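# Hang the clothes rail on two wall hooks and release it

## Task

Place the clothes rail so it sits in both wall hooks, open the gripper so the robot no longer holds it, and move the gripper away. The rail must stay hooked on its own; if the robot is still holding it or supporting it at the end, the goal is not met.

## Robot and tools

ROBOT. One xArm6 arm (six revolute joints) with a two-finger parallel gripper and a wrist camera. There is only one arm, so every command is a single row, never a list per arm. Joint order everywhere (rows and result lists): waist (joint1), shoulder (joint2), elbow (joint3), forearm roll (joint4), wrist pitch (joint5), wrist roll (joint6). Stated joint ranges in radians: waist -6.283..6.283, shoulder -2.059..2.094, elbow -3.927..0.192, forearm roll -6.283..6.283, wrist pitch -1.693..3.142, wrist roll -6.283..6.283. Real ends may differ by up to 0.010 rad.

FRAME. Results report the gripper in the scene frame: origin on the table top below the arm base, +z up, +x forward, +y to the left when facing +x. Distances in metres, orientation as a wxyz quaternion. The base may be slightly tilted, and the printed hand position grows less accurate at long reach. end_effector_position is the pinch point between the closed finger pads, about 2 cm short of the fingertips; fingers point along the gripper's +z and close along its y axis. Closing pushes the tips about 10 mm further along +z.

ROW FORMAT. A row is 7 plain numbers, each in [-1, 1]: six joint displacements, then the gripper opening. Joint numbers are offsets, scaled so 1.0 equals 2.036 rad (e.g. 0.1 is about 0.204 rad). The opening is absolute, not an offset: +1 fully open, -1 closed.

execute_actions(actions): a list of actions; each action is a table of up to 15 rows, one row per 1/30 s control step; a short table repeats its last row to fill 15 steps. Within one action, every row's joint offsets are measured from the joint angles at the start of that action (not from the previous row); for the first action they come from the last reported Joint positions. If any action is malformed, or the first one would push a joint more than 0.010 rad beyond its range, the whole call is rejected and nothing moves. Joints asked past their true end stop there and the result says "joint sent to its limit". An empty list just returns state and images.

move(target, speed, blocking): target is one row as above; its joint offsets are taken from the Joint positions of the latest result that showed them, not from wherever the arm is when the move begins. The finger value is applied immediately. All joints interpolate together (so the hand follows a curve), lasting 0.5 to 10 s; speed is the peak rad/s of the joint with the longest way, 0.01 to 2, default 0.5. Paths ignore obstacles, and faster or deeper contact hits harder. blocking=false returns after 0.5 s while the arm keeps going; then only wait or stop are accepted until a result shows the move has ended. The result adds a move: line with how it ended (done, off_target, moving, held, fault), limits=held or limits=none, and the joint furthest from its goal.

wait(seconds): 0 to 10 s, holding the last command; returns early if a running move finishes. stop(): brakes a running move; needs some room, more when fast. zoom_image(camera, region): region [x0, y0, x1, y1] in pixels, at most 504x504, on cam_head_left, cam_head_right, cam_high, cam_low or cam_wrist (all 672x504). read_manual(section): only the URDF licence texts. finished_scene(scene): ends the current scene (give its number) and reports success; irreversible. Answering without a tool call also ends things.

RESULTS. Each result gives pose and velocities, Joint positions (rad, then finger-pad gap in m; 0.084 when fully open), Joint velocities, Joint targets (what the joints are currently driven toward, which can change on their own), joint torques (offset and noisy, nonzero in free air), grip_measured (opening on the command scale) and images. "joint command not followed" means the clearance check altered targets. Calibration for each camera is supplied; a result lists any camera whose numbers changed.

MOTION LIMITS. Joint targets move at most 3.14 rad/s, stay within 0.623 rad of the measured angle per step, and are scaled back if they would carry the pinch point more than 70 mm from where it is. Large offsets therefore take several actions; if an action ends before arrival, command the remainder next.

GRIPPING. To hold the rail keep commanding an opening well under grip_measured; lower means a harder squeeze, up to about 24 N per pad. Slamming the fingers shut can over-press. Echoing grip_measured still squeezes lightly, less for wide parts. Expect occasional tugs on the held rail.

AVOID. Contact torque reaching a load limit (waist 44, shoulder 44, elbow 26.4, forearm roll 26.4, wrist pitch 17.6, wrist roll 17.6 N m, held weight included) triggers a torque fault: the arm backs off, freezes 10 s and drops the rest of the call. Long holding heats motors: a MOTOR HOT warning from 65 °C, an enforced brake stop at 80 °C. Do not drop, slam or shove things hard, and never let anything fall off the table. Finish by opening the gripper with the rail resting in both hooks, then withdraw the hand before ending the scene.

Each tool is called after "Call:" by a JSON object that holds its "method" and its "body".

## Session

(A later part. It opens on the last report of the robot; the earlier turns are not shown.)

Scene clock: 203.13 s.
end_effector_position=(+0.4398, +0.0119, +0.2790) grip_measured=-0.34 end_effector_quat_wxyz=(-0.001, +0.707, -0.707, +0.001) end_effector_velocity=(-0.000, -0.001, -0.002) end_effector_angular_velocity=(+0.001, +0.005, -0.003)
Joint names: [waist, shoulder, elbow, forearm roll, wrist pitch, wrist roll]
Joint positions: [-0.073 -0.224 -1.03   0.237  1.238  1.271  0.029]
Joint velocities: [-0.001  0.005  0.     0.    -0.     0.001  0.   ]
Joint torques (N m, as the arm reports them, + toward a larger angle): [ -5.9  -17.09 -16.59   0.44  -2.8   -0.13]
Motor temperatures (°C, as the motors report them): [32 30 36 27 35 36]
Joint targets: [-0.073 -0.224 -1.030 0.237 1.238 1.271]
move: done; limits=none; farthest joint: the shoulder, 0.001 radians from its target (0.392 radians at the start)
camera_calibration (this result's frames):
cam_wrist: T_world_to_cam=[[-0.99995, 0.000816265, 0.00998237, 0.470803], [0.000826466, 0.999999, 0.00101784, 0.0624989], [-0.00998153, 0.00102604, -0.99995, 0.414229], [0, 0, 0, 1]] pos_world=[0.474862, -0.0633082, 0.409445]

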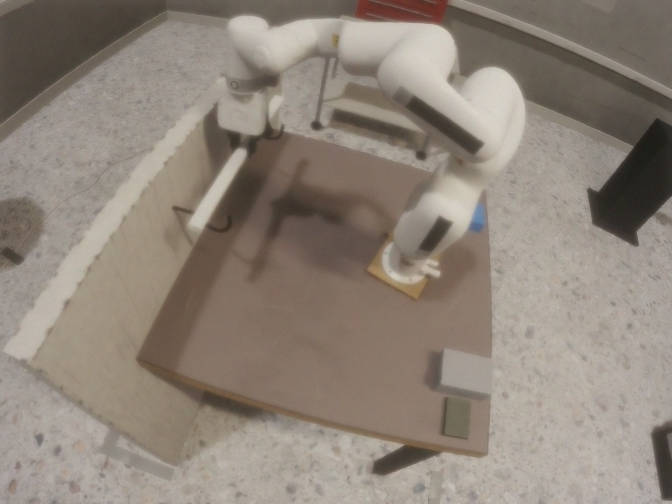

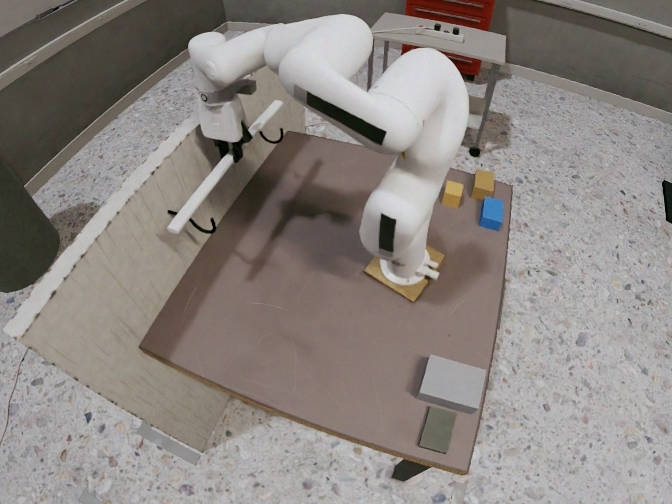

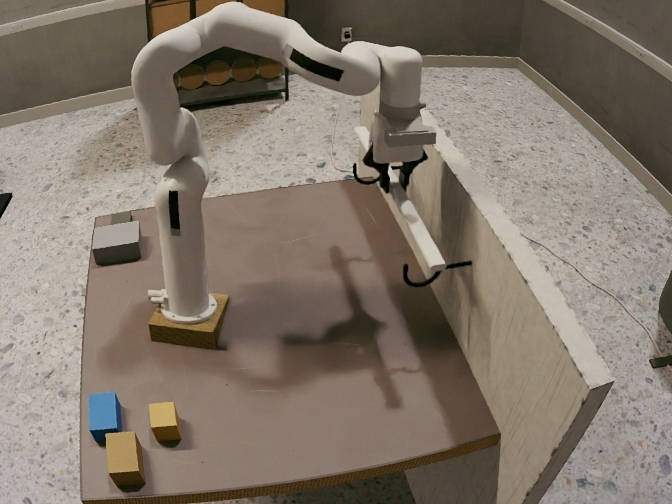

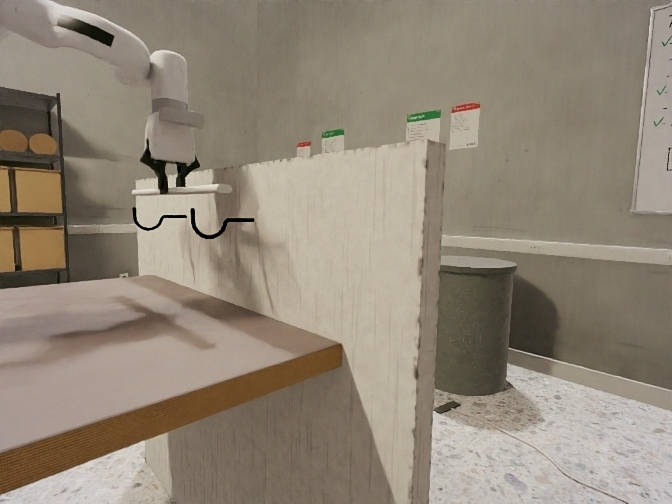

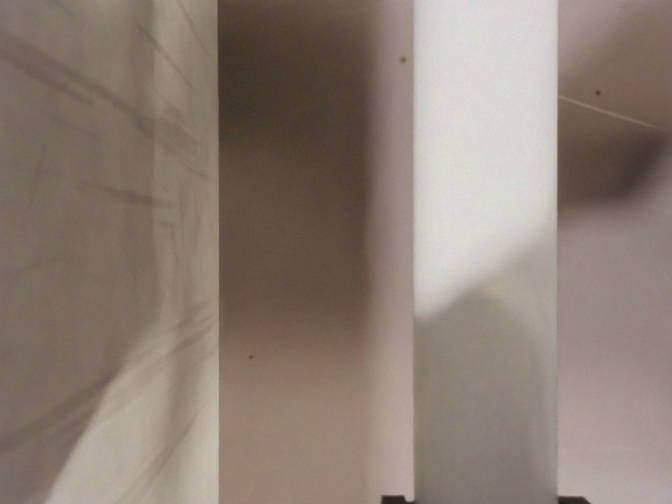

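Call:
{"method": "move", "body": {"target": [0.0225,0.0270,0.0681,0.0111,-0.0968,-0.0039,-0.8], "speed": 0.15}}

Call:
{"method": "zoom_image", "body": {"camera": "cam_low", "region": [120, 185, 260, 255]}}

Call:
{"method": "zoom_image", "body": {"camera": "cam_high", "region": [300, 100, 520, 320]}}

Scene clock: 233.50 s.
end_effector_position=(+0.4409, +0.0118, +0.2109) grip_measured=-0.34 end_effector_quat_wxyz=(-0.002, +0.707, -0.707, +0.001) end_effector_velocity=(-0.001, +0.001, -0.002) end_effector_angular_velocity=(+0.001, +0.006, +0.001)
Joint names: [waist, shoulder, elbow, forearm roll, wrist pitch, wrist roll]
Joint positions: [-0.027 -0.17  -0.892  0.26   1.041  1.263  0.029]
Joint velocities: [ 0.003  0.002  0.003 -0.    -0.     0.    -0.   ]
Joint torques (N m, as the arm reports them, + toward a larger angle): [ -5.59 -18.2  -15.97   0.2   -2.67   0.18]
Motor temperatures (°C, as the motors report them): [32 31 36 27 35 36]
Joint targets: [-0.027 -0.169 -0.891 0.260 1.041 1.263]
move: done; limits=none; farthest joint: the shoulder, 0.001 radians from its target (0.055 radians at the start)
camera_calibration (this result's frames):
cam_wrist: T_world_to_cam=[[-0.999951, 0.000721051, 0.00988689, 0.472649], [0.000740213, 0.999998, 0.00193454, 0.0624398], [-0.00988548, 0.00194176, -0.999949, 0.346095], [0, 0, 0, 1]] pos_world=[0.476001, -0.0634525, 0.341283]

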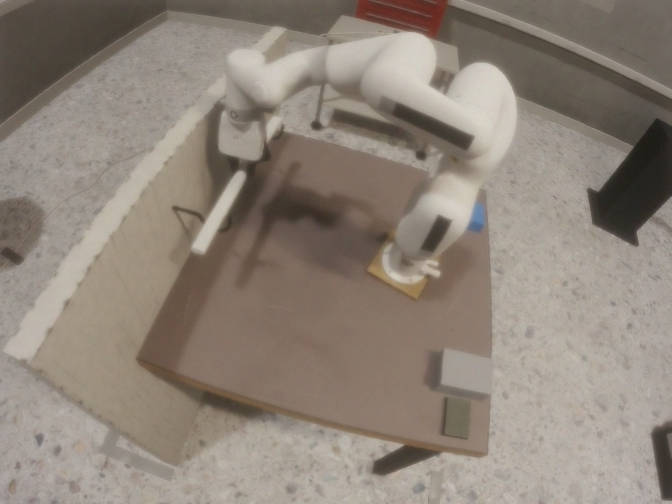

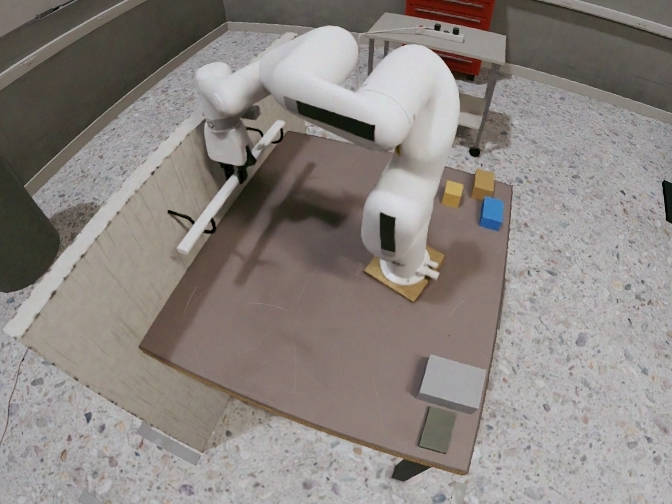

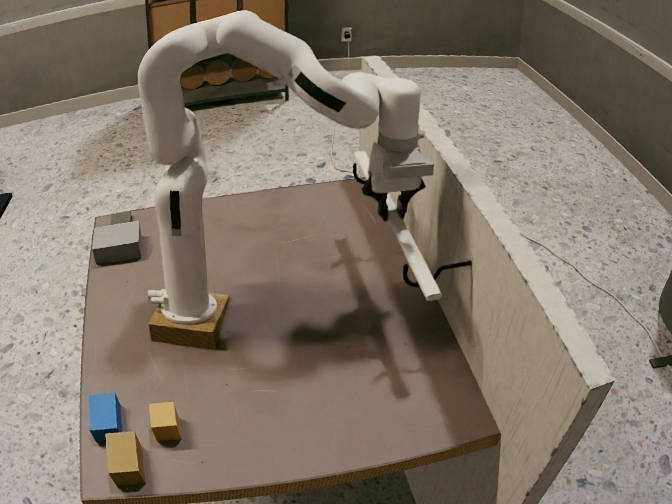

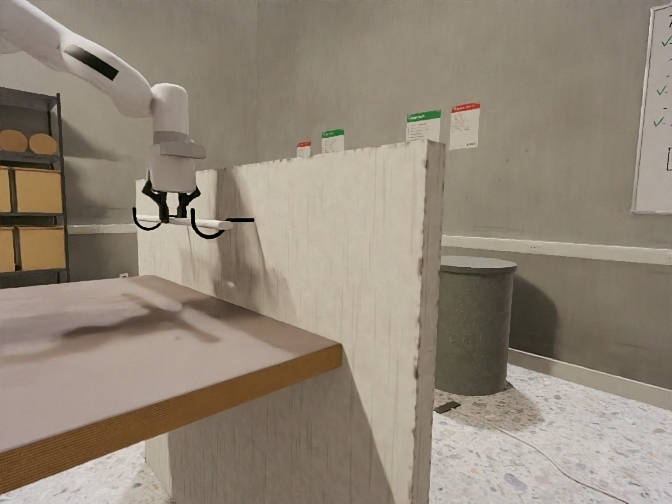

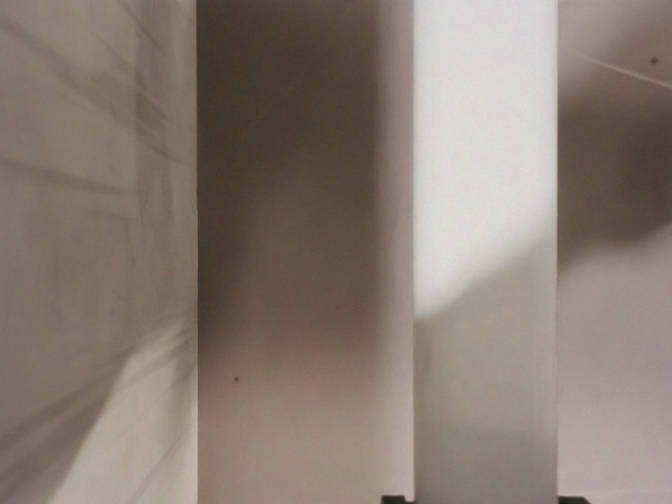

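Region (120, 185, 260, 255) of cam_low's 672x504 image, scaled by 3.600, with more detail than that image has.

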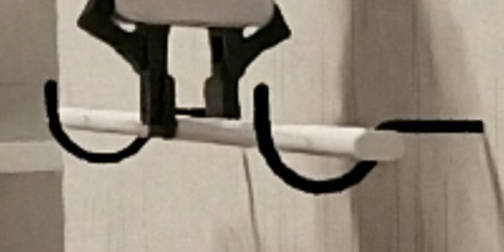

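Region (300, 100, 520, 320) of cam_high's 672x504 image, scaled by 2.291, with more detail than that image has.

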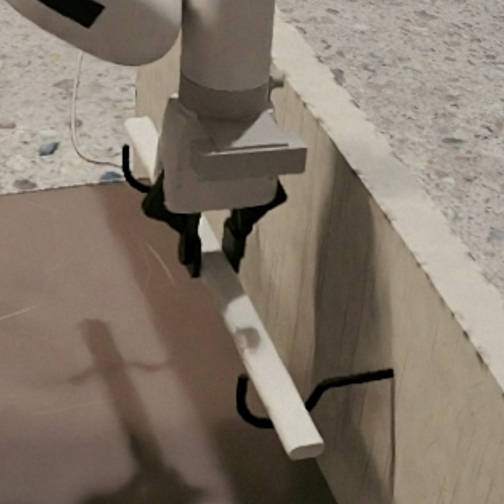

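Call:
{"method": "move", "body": {"target": [0.0043,0.0052,0.0130,0.0021,-0.0185,-0.0007,-0.8], "speed": 0.06}}

Call:
{"method": "zoom_image", "body": {"camera": "cam_low", "region": [120, 185, 260, 255]}}

Scene clock: 246.63 s.
end_effector_position=(+0.4396, +0.0118, +0.1982) grip_measured=-0.34 end_effector_quat_wxyz=(-0.001, +0.707, -0.707, +0.001) end_effector_velocity=(+0.000, +0.000, +0.000) end_effector_angular_velocity=(-0.000, -0.002, +0.001)
Joint names: [waist, shoulder, elbow, forearm roll, wrist pitch, wrist roll]
Joint positions: [-0.018 -0.159 -0.865  0.264  1.003  1.262  0.029]
Joint velocities: [ 0.    -0.    -0.001  0.    -0.001 -0.001  0.   ]
Joint torques (N m, as the arm reports them, + toward a larger angle): [ -5.67 -17.86 -15.47   0.27  -2.8   -0.16]
Motor temperatures (°C, as the motors report them): [32 31 36 27 35 36]
Joint targets: [-0.018 -0.159 -0.865 0.264 1.003 1.262]
move: done; limits=none; farthest joint: the waist, 0.000 radians from its target (0.009 radians at the start)
camera_calibration (this result's frames):
cam_wrist: T_world_to_cam=[[-0.999948, 0.00115597, 0.0100949, 0.471427], [0.0011627, 0.999999, 0.000661198, 0.0625813], [-0.0100941, 0.000672901, -0.999949, 0.333513], [0, 0, 0, 1]] pos_world=[0.474696, -0.0633507, 0.328696]

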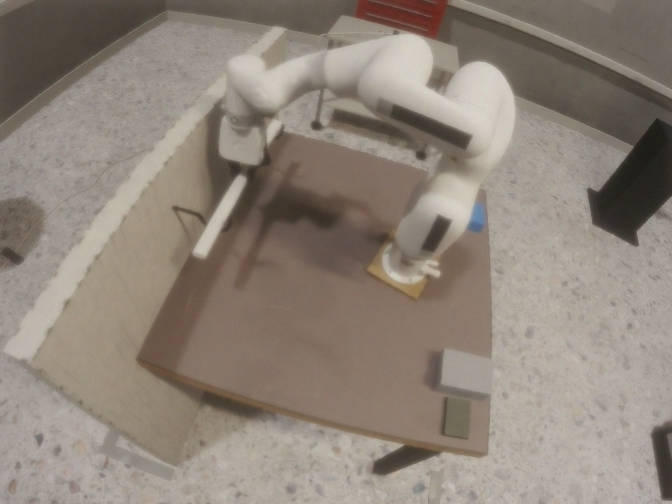

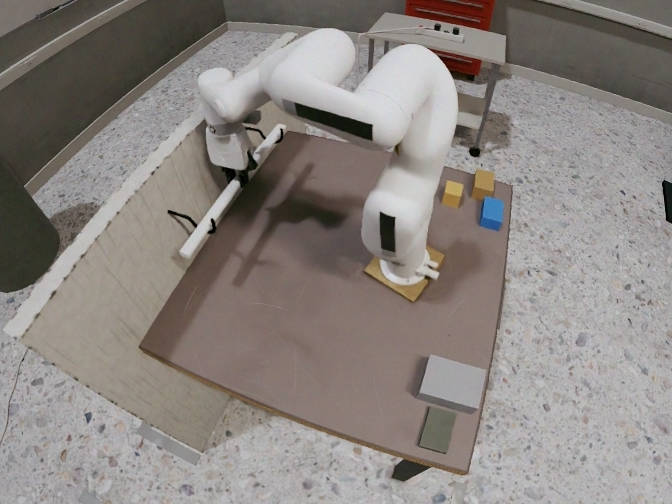

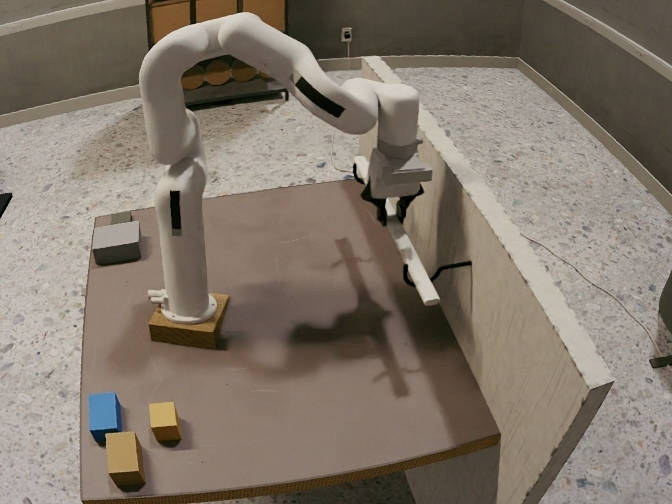

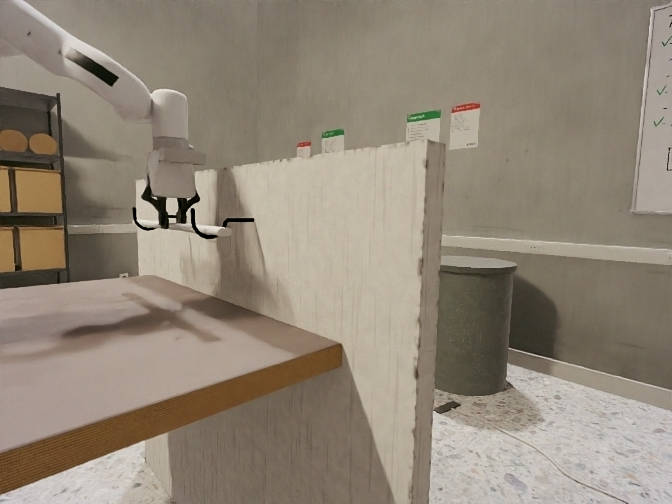

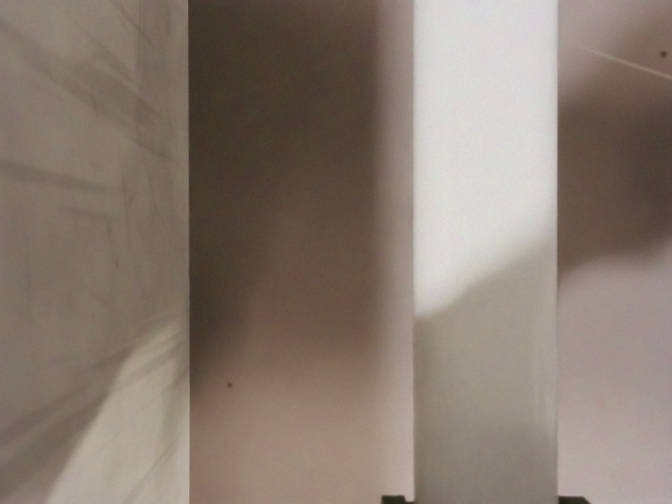

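Region (120, 185, 260, 255) of cam_low's 672x504 image, scaled by 3.600, with more detail than that image has.

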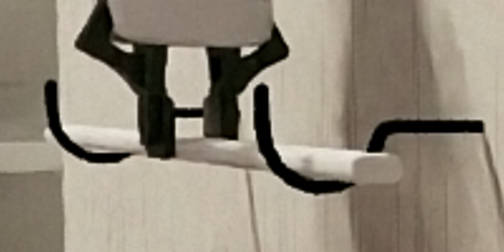

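Call:
{"method": "move", "body": {"target": [0.0010,0.0012,0.0030,0.0005,-0.0043,-0.0002,-0.8], "speed": 0.03}}

Call:
{"method": "zoom_image", "body": {"camera": "cam_low", "region": [120, 185, 260, 255]}}

Scene clock: 252.27 s.
end_effector_position=(+0.4397, +0.0118, +0.1962) grip_measured=-0.34 end_effector_quat_wxyz=(-0.002, +0.707, -0.707, +0.002) end_effector_velocity=(-0.000, +0.000, -0.001) end_effector_angular_velocity=(+0.000, +0.000, -0.000)
Joint names: [waist, shoulder, elbow, forearm roll, wrist pitch, wrist roll]
Joint positions: [-0.017 -0.158 -0.86   0.265  0.995  1.262  0.029]
Joint velocities: [ 0.001  0.001  0.001  0.001 -0.002  0.001  0.   ]
Joint torques (N m, as the arm reports them, + toward a larger angle): [ -4.81 -13.61 -13.09   0.85  -3.25   0.46]
Motor temperatures (°C, as the motors report them): [32 31 36 27 35 36]
Joint targets: [-0.016 -0.157 -0.859 0.265 0.994 1.262]
move: done; limits=none; farthest joint: the elbow, 0.002 radians from its target (0.006 radians at the start)
camera_calibration (this result's frames):
cam_wrist: T_world_to_cam=[[-0.999967, 0.000905875, 0.00807562, 0.471987], [0.000905245, 1, -0.0000816895, 0.0628469], [-0.00807569, -0.0000743764, -0.999967, 0.330704], [0, 0, 0, 1]] pos_world=[0.474586, -0.0632498, 0.326887]

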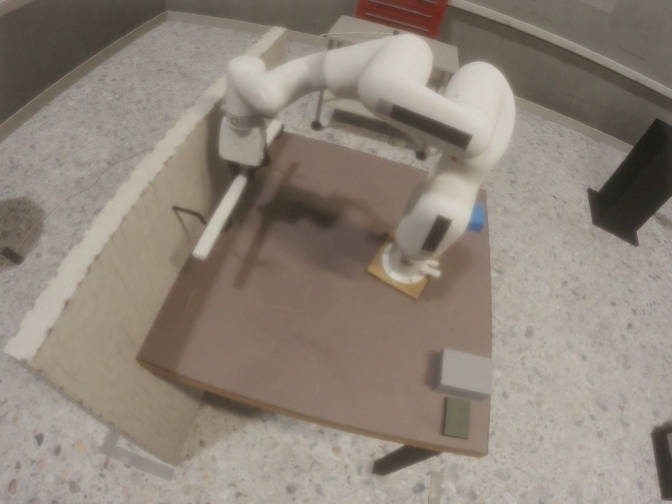

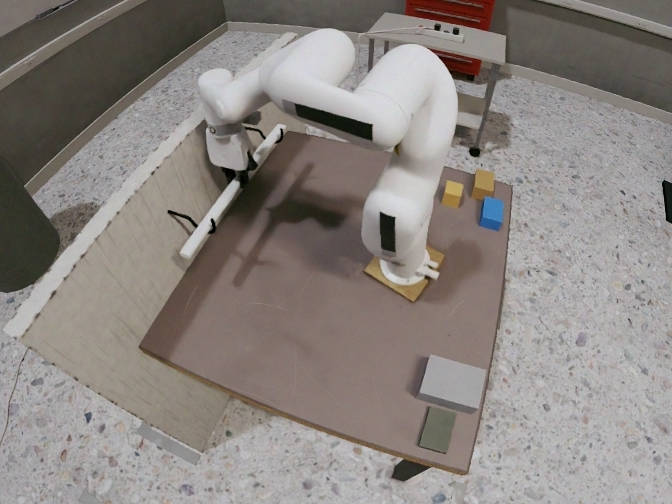

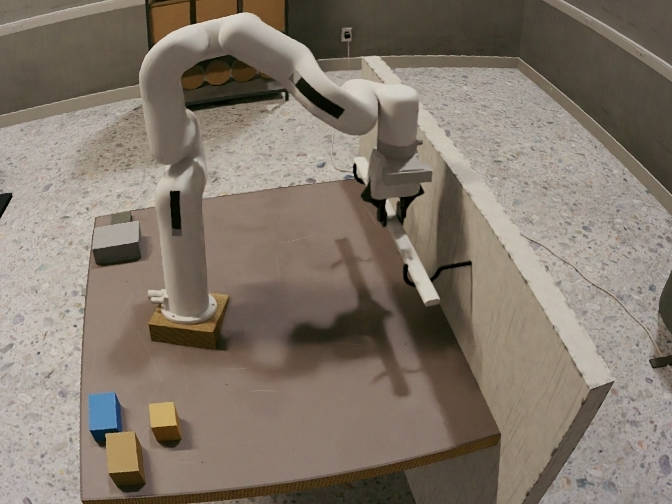

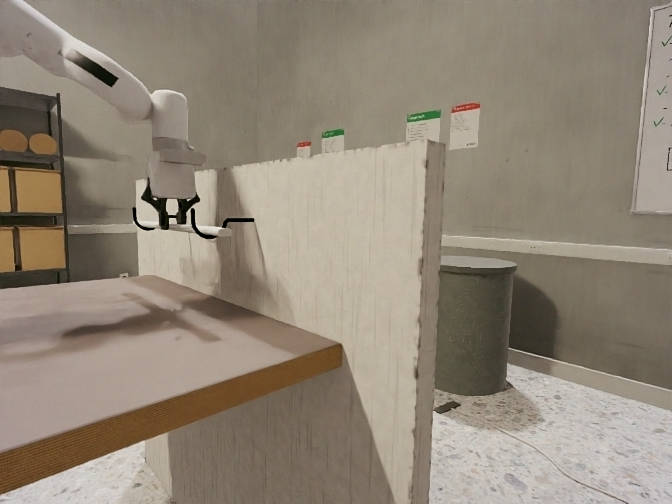

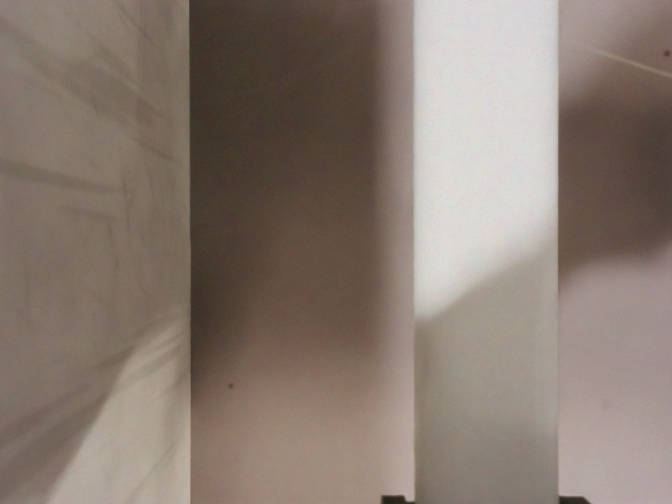

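Region (120, 185, 260, 255) of cam_low's 672x504 image, scaled by 3.600, with more detail than that image has.

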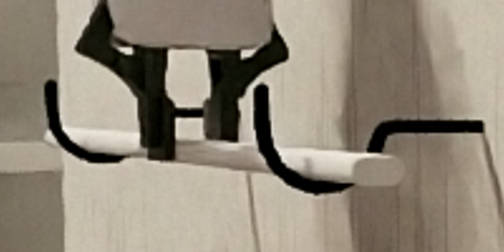

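Contact (shoulder torque dropped). Release.

Call:
{"method": "execute_actions", "body": {"actions": [[[0,0,0,0,0,0,-0.5],[0,0,0,0,0,0,-0.4],[0,0,0,0,0,0,-0.3],[0,0,0,0,0,0,-0.2],[0,0,0,0,0,0,-0.1],[0,0,0,0,0,0,0],[0,0,0,0,0,0,0.1],[0,0,0,0,0,0,0.2],[0,0,0,0,0,0,0.3]],[[0,0,0,0,0,0,0.3]]]}}

Call:
{"method": "move", "body": {"target": [-0.0275,-0.0324,-0.0835,-0.0138,0.1194,0.0044,0.3], "speed": 0.5}}

Call:
{"method": "move", "body": {"target": [-0.0265,-0.1920,0.1680,-0.0020,0.0300,-0.0196,0.3], "speed": 0.8}}

Call:
{"method": "zoom_image", "body": {"camera": "cam_high", "region": [300, 100, 520, 320]}}

Scene clock: 262.10 s.
end_effector_position=(+0.4393, +0.0118, +0.1954) grip_measured=+0.29 end_effector_quat_wxyz=(-0.001, +0.707, -0.707, +0.001) end_effector_velocity=(-0.000, +0.000, -0.000) end_effector_angular_velocity=(-0.000, +0.000, +0.001)
Joint names: [waist, shoulder, elbow, forearm roll, wrist pitch, wrist roll]
Joint positions: [-0.016 -0.157 -0.859  0.265  0.995  1.262  0.056]
Joint velocities: [ 0.001  0.    -0.    -0.001  0.    -0.    -0.   ]
Joint torques (N m, as the arm reports them, + toward a larger angle): [ -5.54 -16.68 -14.38   0.71  -2.52   0.14]
Motor temperatures (°C, as the motors report them): [32 31 35 27 35 36]
Joint targets: [-0.016 -0.157 -0.859 0.265 0.995 1.262]
camera_calibration (this result's frames):
cam_wrist: T_world_to_cam=[[-0.999949, 0.0011054, 0.0100383, 0.47114], [0.0011083, 0.999999, 0.000283645, 0.0626752], [-0.010038, 0.000294756, -0.99995, 0.330734], [0, 0, 0, 1]] pos_world=[0.474366, -0.0632935, 0.32597]

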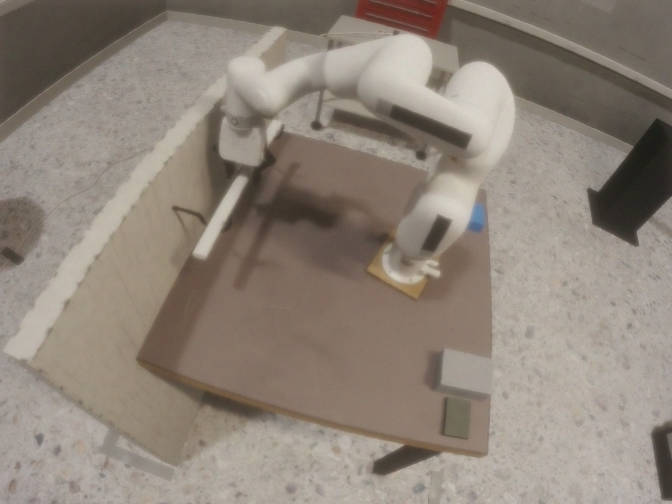

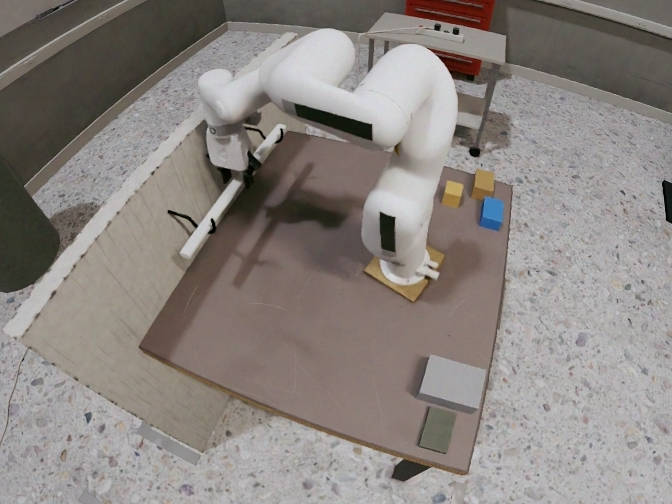

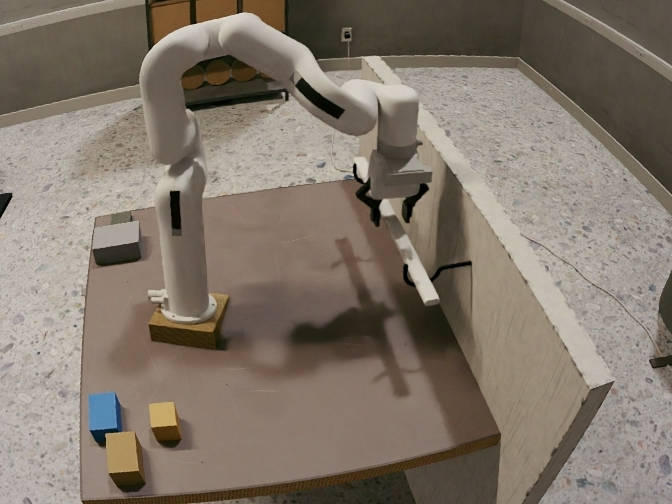

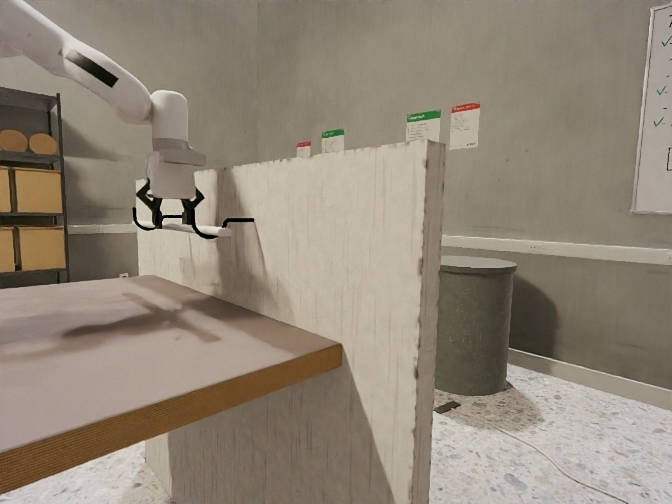

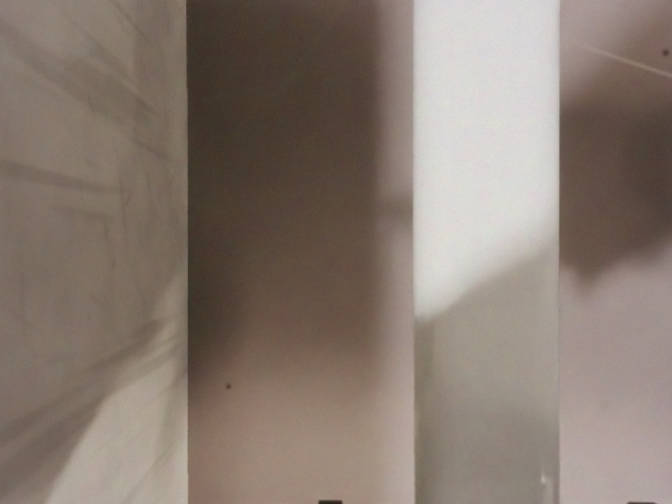

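Scene clock: 263.07 s.
end_effector_position=(+0.4394, +0.0119, +0.2777) grip_measured=+0.29 end_effector_quat_wxyz=(-0.000, +0.707, -0.707, -0.000) end_effector_velocity=(+0.002, +0.000, +0.005) end_effector_angular_velocity=(-0.003, -0.012, +0.001)
Joint names: [waist, shoulder, elbow, forearm roll, wrist pitch, wrist roll]
Joint positions: [-0.072 -0.222 -1.029  0.237  1.238  1.271  0.056]
Joint velocities: [-0.001 -0.004 -0.008 -0.    -0.     0.001 -0.   ]
Joint torques (N m, as the arm reports them, + toward a larger angle): [ -4.87 -16.12 -15.14   0.17  -2.4    0.34]
Motor temperatures (°C, as the motors report them): [32 31 35 27 35 36]
Joint targets: [-0.072 -0.223 -1.029 0.237 1.238 1.271]
move: done; limits=none; farthest joint: the shoulder, 0.001 radians from its target (0.066 radians at the start)
camera_calibration (this result's frames):
cam_wrist: T_world_to_cam=[[-0.999915, -0.0000201037, 0.0130139, 0.469649], [-0.0000012851, 0.999999, 0.00144605, 0.0627618], [-0.0130139, 0.00144591, -0.999914, 0.414243], [0, 0, 0, 1]] pos_world=[0.475, -0.0633512, 0.408005]

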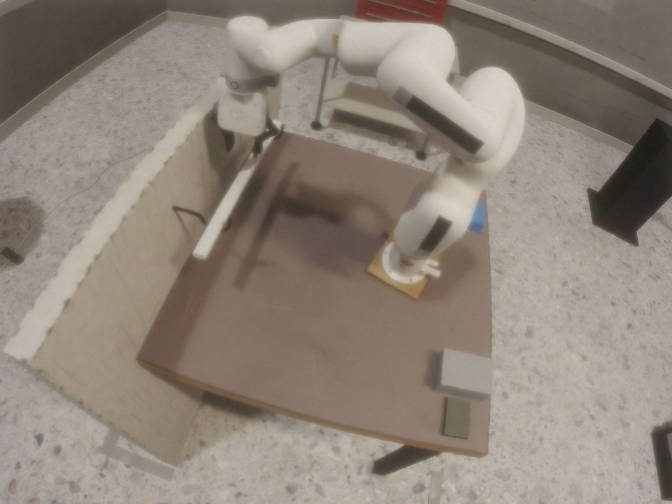

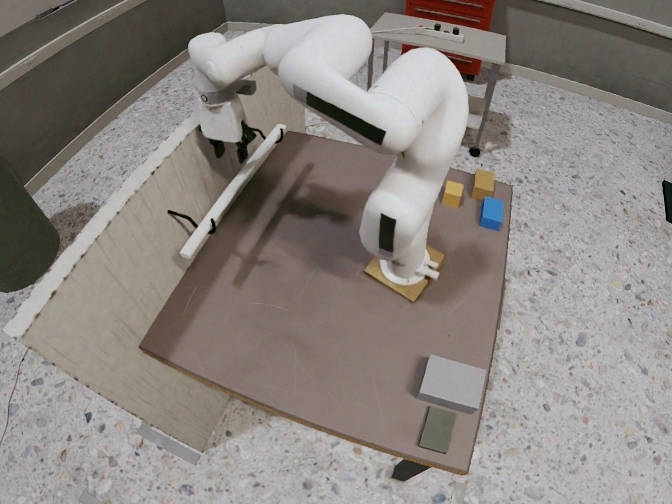

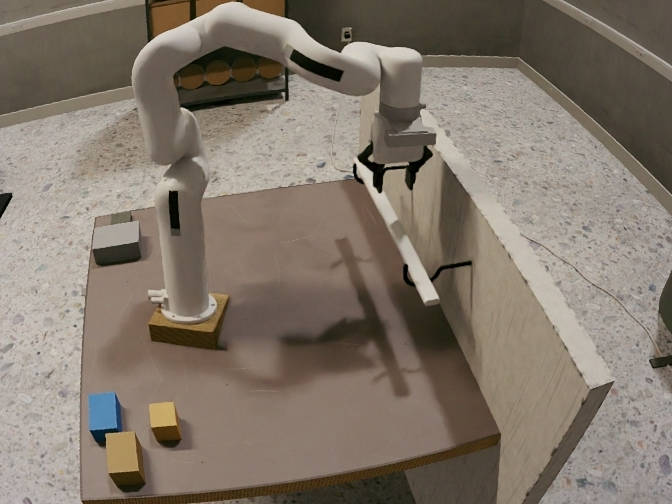

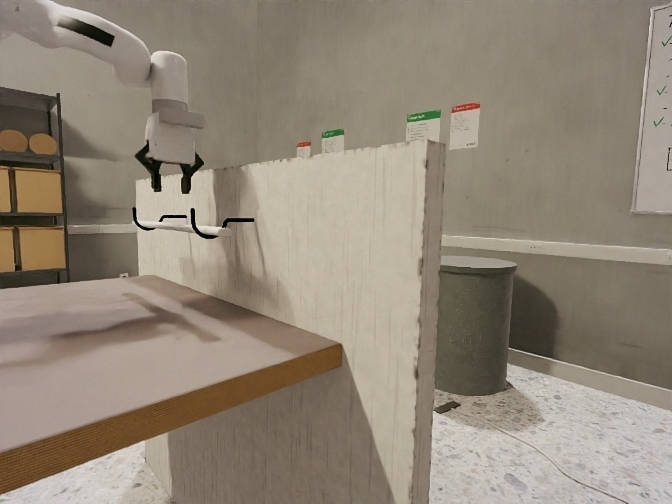

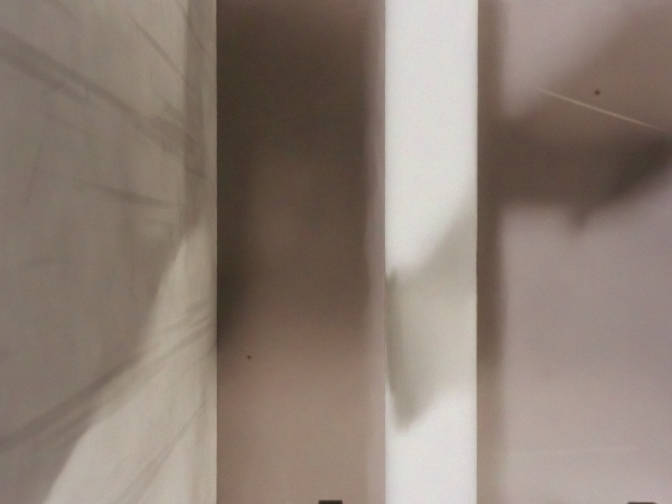

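Scene clock: 264.07 s.
end_effector_position=(+0.3293, +0.0195, +0.2741) grip_measured=+0.29 end_effector_quat_wxyz=(+0.000, +0.707, -0.707, -0.001) end_effector_velocity=(-0.001, +0.000, -0.000) end_effector_angular_velocity=(-0.000, -0.001, +0.001)
Joint names: [waist, shoulder, elbow, forearm roll, wrist pitch, wrist roll]
Joint positions: [-0.126 -0.612 -0.687  0.233  1.299  1.231  0.056]
Joint velocities: [-0.    -0.005  0.003 -0.     0.001 -0.001  0.   ]
Joint torques (N m, as the arm reports them, + toward a larger angle): [ -3.5   -7.81 -15.59   0.09  -2.44   0.18]
Motor temperatures (°C, as the motors report them): [32 31 35 27 35 36]
Joint targets: [-0.126 -0.613 -0.687 0.233 1.299 1.231]
move: done; limits=none; farthest joint: the shoulder, 0.001 radians from its target (0.391 radians at the start)
camera_calibration (this result's frames):
cam_wrist: T_world_to_cam=[[-0.999889, 0.000602374, 0.0148714, 0.359004], [0.000625947, 0.999999, 0.00158053, 0.0548397], [-0.0148704, 0.00158967, -0.999888, 0.409821], [0, 0, 0, 1]] pos_world=[0.365024, -0.0557074, 0.404349]

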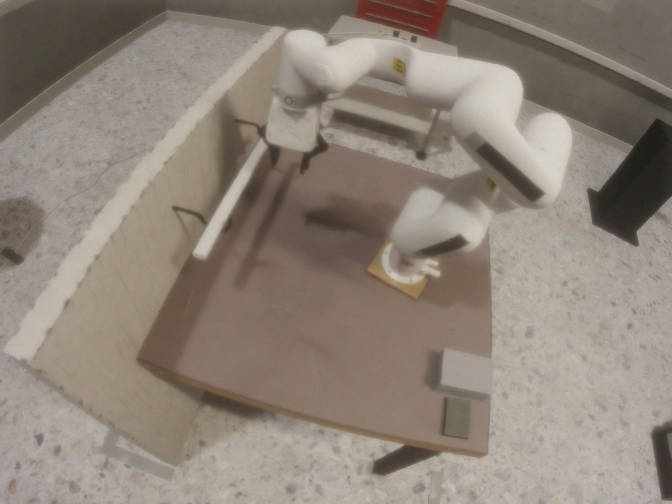

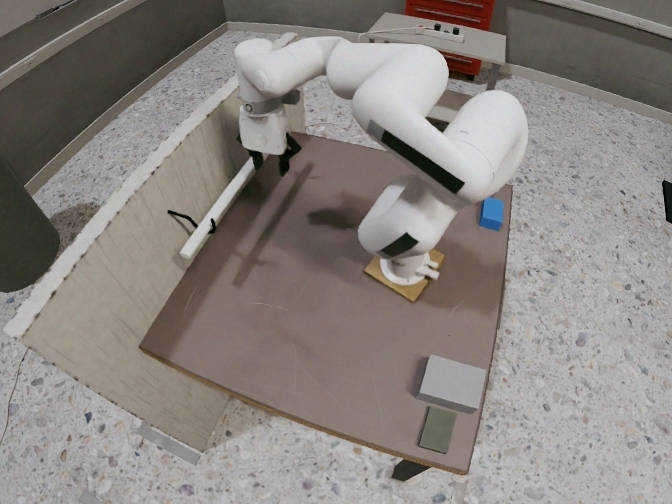

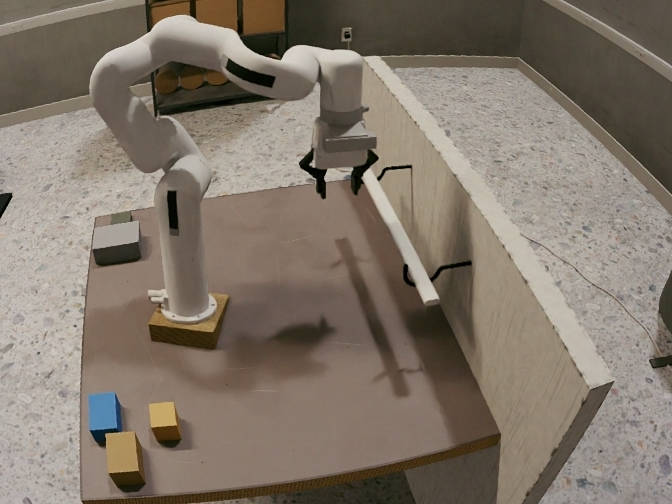

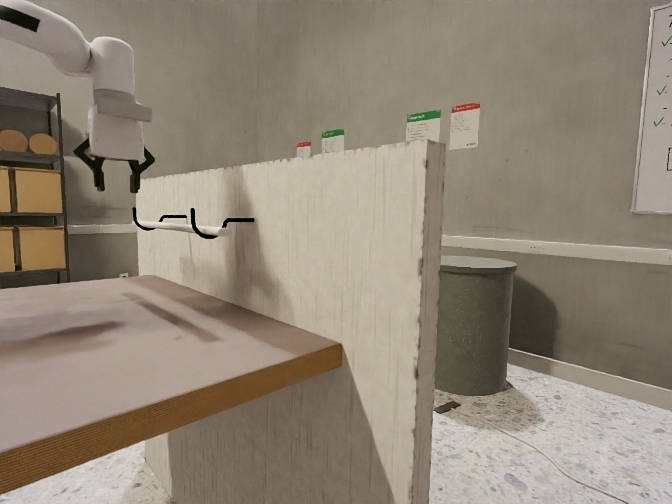

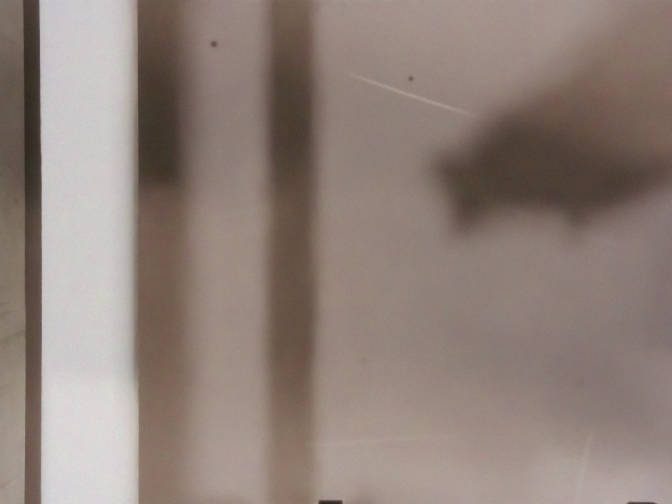

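Region (300, 100, 520, 320) of cam_high's 672x504 image, scaled by 2.291, with more detail than that image has.

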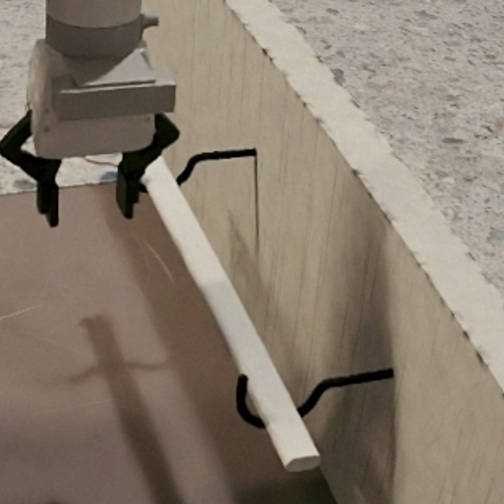

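Call:
{"method": "finished_scene", "body": {"scene": 2}}

The scene is finished: the task was done.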